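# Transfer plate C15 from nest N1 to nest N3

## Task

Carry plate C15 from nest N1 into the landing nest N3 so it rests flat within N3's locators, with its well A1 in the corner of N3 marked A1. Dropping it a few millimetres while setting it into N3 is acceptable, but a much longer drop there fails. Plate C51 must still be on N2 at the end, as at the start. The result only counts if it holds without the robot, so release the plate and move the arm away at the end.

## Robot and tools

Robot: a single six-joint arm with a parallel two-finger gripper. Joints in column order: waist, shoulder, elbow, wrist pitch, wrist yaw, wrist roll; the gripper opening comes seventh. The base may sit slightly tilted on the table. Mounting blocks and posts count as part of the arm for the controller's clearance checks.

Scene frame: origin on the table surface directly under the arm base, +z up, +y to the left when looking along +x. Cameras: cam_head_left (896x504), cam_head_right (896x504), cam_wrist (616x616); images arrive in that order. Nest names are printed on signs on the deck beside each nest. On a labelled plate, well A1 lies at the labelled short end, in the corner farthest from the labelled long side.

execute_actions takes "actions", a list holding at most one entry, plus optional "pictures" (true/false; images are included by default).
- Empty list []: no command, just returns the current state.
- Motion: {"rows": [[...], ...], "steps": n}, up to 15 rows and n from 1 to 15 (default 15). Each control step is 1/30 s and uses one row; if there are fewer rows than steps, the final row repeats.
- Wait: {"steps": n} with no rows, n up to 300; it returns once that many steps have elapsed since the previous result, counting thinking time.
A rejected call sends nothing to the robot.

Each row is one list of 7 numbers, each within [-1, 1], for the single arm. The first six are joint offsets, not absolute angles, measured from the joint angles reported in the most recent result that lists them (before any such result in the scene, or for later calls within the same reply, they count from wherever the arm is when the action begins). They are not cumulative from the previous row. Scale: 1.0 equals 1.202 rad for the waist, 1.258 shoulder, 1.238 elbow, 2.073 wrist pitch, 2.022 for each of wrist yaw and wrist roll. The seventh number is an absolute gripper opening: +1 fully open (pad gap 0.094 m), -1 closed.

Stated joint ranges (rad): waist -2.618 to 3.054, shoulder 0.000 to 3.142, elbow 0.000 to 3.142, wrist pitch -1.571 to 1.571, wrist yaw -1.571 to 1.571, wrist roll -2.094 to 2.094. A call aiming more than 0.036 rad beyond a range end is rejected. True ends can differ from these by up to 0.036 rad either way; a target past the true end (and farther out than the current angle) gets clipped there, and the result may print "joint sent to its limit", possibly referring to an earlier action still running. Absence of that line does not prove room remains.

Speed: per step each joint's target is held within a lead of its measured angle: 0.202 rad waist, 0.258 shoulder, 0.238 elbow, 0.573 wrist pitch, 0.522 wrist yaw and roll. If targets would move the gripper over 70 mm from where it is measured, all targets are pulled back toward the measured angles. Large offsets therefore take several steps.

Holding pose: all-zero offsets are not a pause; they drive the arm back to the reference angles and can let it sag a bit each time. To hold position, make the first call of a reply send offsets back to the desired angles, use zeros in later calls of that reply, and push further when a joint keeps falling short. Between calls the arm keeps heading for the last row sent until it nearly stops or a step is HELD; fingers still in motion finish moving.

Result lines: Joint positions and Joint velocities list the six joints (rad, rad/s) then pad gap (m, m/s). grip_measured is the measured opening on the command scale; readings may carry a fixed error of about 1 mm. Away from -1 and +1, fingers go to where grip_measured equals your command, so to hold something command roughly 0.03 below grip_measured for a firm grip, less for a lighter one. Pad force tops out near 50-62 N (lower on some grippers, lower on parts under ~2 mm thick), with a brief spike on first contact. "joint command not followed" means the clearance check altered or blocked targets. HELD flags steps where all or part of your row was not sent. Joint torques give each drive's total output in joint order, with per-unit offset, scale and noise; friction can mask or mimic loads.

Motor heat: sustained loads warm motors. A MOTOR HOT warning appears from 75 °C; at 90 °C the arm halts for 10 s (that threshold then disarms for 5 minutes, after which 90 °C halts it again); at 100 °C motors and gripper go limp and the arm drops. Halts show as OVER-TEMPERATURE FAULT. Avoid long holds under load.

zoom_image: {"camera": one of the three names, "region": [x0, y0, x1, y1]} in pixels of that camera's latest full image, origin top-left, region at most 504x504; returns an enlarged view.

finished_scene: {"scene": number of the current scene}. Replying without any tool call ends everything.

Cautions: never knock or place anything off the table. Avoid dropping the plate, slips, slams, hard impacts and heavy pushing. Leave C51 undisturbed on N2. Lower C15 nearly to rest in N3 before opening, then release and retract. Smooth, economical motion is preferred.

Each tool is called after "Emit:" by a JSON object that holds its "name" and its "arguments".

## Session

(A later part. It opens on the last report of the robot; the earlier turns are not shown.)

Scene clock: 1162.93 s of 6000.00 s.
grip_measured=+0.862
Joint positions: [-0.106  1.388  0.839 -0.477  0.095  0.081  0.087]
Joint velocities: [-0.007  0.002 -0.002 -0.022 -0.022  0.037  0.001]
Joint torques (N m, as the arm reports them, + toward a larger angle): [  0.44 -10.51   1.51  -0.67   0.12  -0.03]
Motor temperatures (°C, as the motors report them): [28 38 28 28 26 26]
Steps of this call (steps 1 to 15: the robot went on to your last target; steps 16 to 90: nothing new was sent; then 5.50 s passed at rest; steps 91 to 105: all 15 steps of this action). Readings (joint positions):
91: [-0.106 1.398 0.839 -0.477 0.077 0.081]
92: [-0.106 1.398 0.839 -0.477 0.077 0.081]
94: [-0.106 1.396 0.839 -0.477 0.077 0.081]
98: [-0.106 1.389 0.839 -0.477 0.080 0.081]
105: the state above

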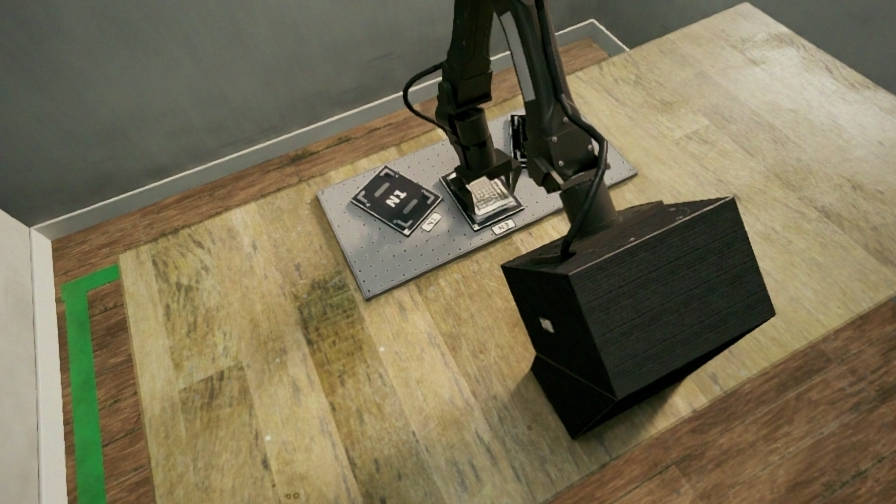

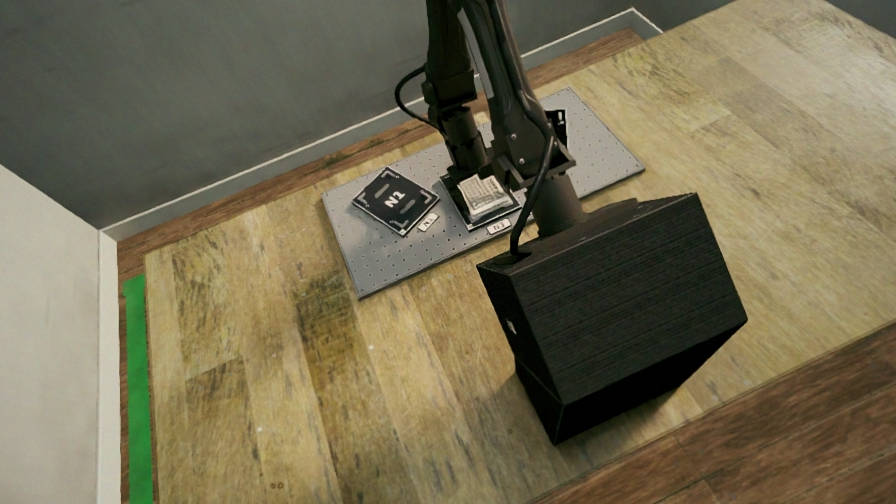

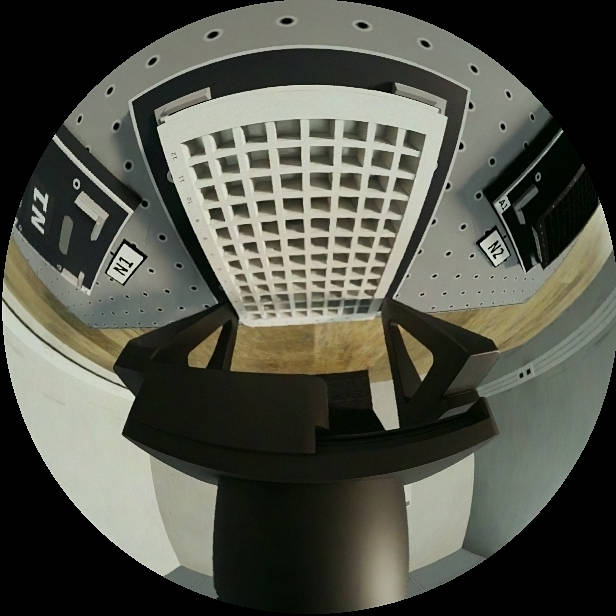

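Emit:
{"name": "execute_actions", "arguments": {"actions": [{"rows":[[0.008,-0.03,0,0,0,0,1],[0.012,-0.03,0,0,0,0,1],[0.012,-0.06,0.01,-0.01,0,0,1],[0.012,-0.1,0.03,-0.02,0,0,1],[0.012,-0.15,0.04,-0.03,0,0,1],[0.012,-0.2,0.04,-0.03,0,0,1]],"steps":15}]}}

Emit:
{"name": "zoom_image", "arguments": {"camera": "cam_wrist", "region": [190,130,430,350]}}

Emit:
{"name": "zoom_image", "arguments": {"camera": "cam_head_left", "region": [430,140,540,240]}}

Scene clock: 1174.30 s of 6000.00 s.
grip_measured=+0.999
Joint positions: [-0.102  1.133  0.888 -0.524  0.095  0.081  0.094]
Joint velocities: [ 0.007  0.002 -0.007 -0.095 -0.037 -0.022 -0.001]
Joint torques (N m, as the arm reports them, + toward a larger angle): [ 0.92 -8.37  3.48 -0.24  0.03  0.  ]
Motor temperatures (°C, as the motors report them): [28 39 28 28 26 26]
Steps of this call (steps 1 to 15: the robot went on to your last target; steps 16 to 90: nothing new was sent; then 7.87 s passed at rest; steps 91 to 105: all 15 steps of this action). Readings (joint positions):
91: [-0.106 1.387 0.839 -0.477 0.095 0.081]
92: [-0.106 1.384 0.839 -0.477 0.095 0.081]
94: [-0.104 1.359 0.839 -0.484 0.095 0.081]
98: [-0.102 1.193 0.850 -0.525 0.095 0.081]
105: the state above

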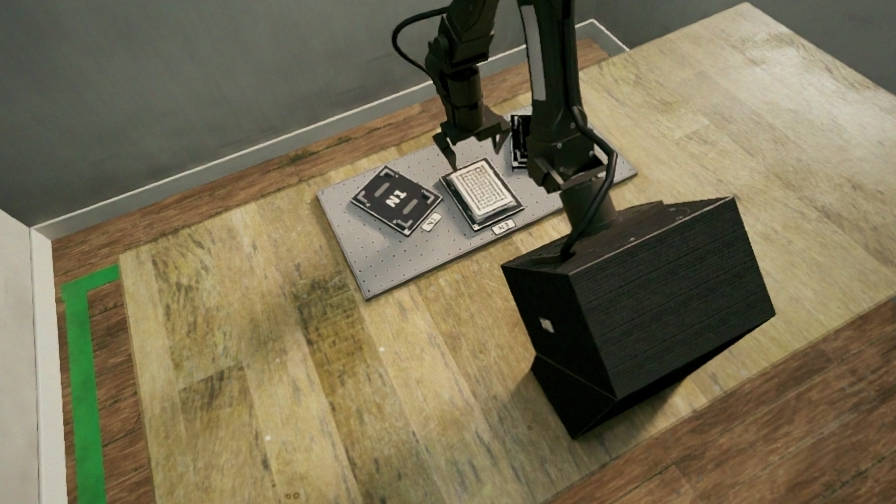

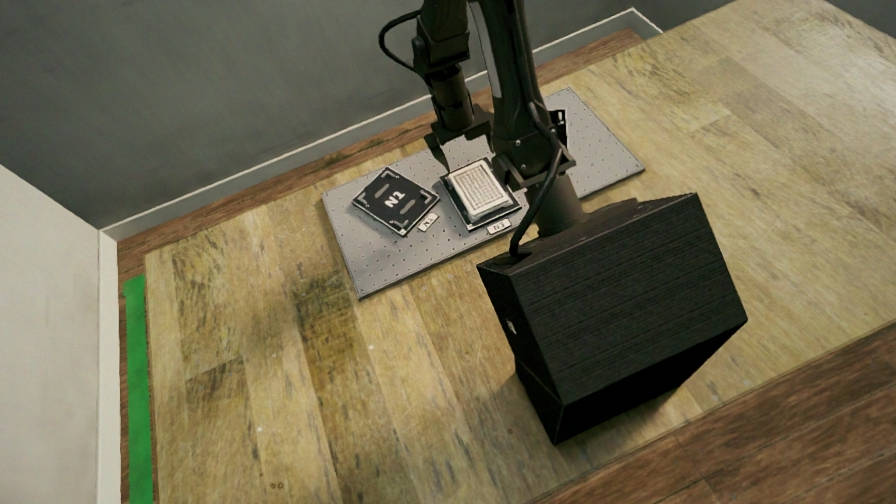

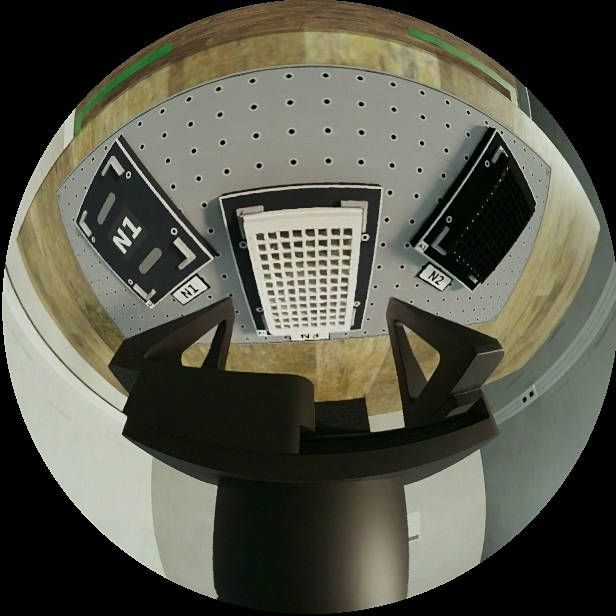

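Region (190, 130, 430, 350) of cam_wrist's 616x616 image, scaled by 2.100, with more detail than that image has; it fills the top 462 rows of this view, and the rest is white.

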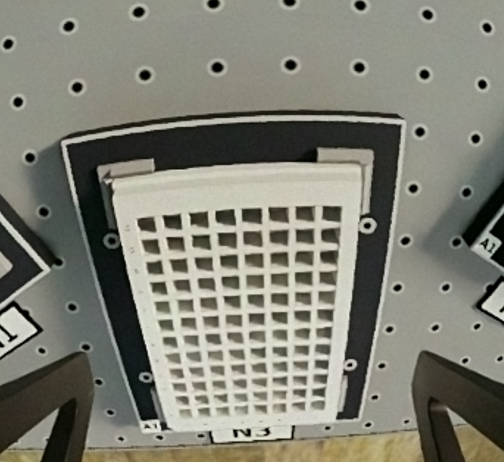

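Region (430, 140, 540, 240) of cam_head_left's 896x504 image, scaled by 4.582, with more detail than that image has; it fills the top 458 rows of this view, and the rest is white.

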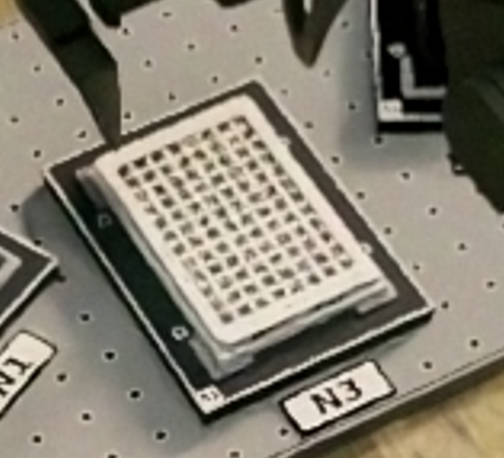

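Seated symmetrically now.

Emit:
{"name": "finished_scene", "arguments": {"scene": 1}}

The scene is finished: the task was done.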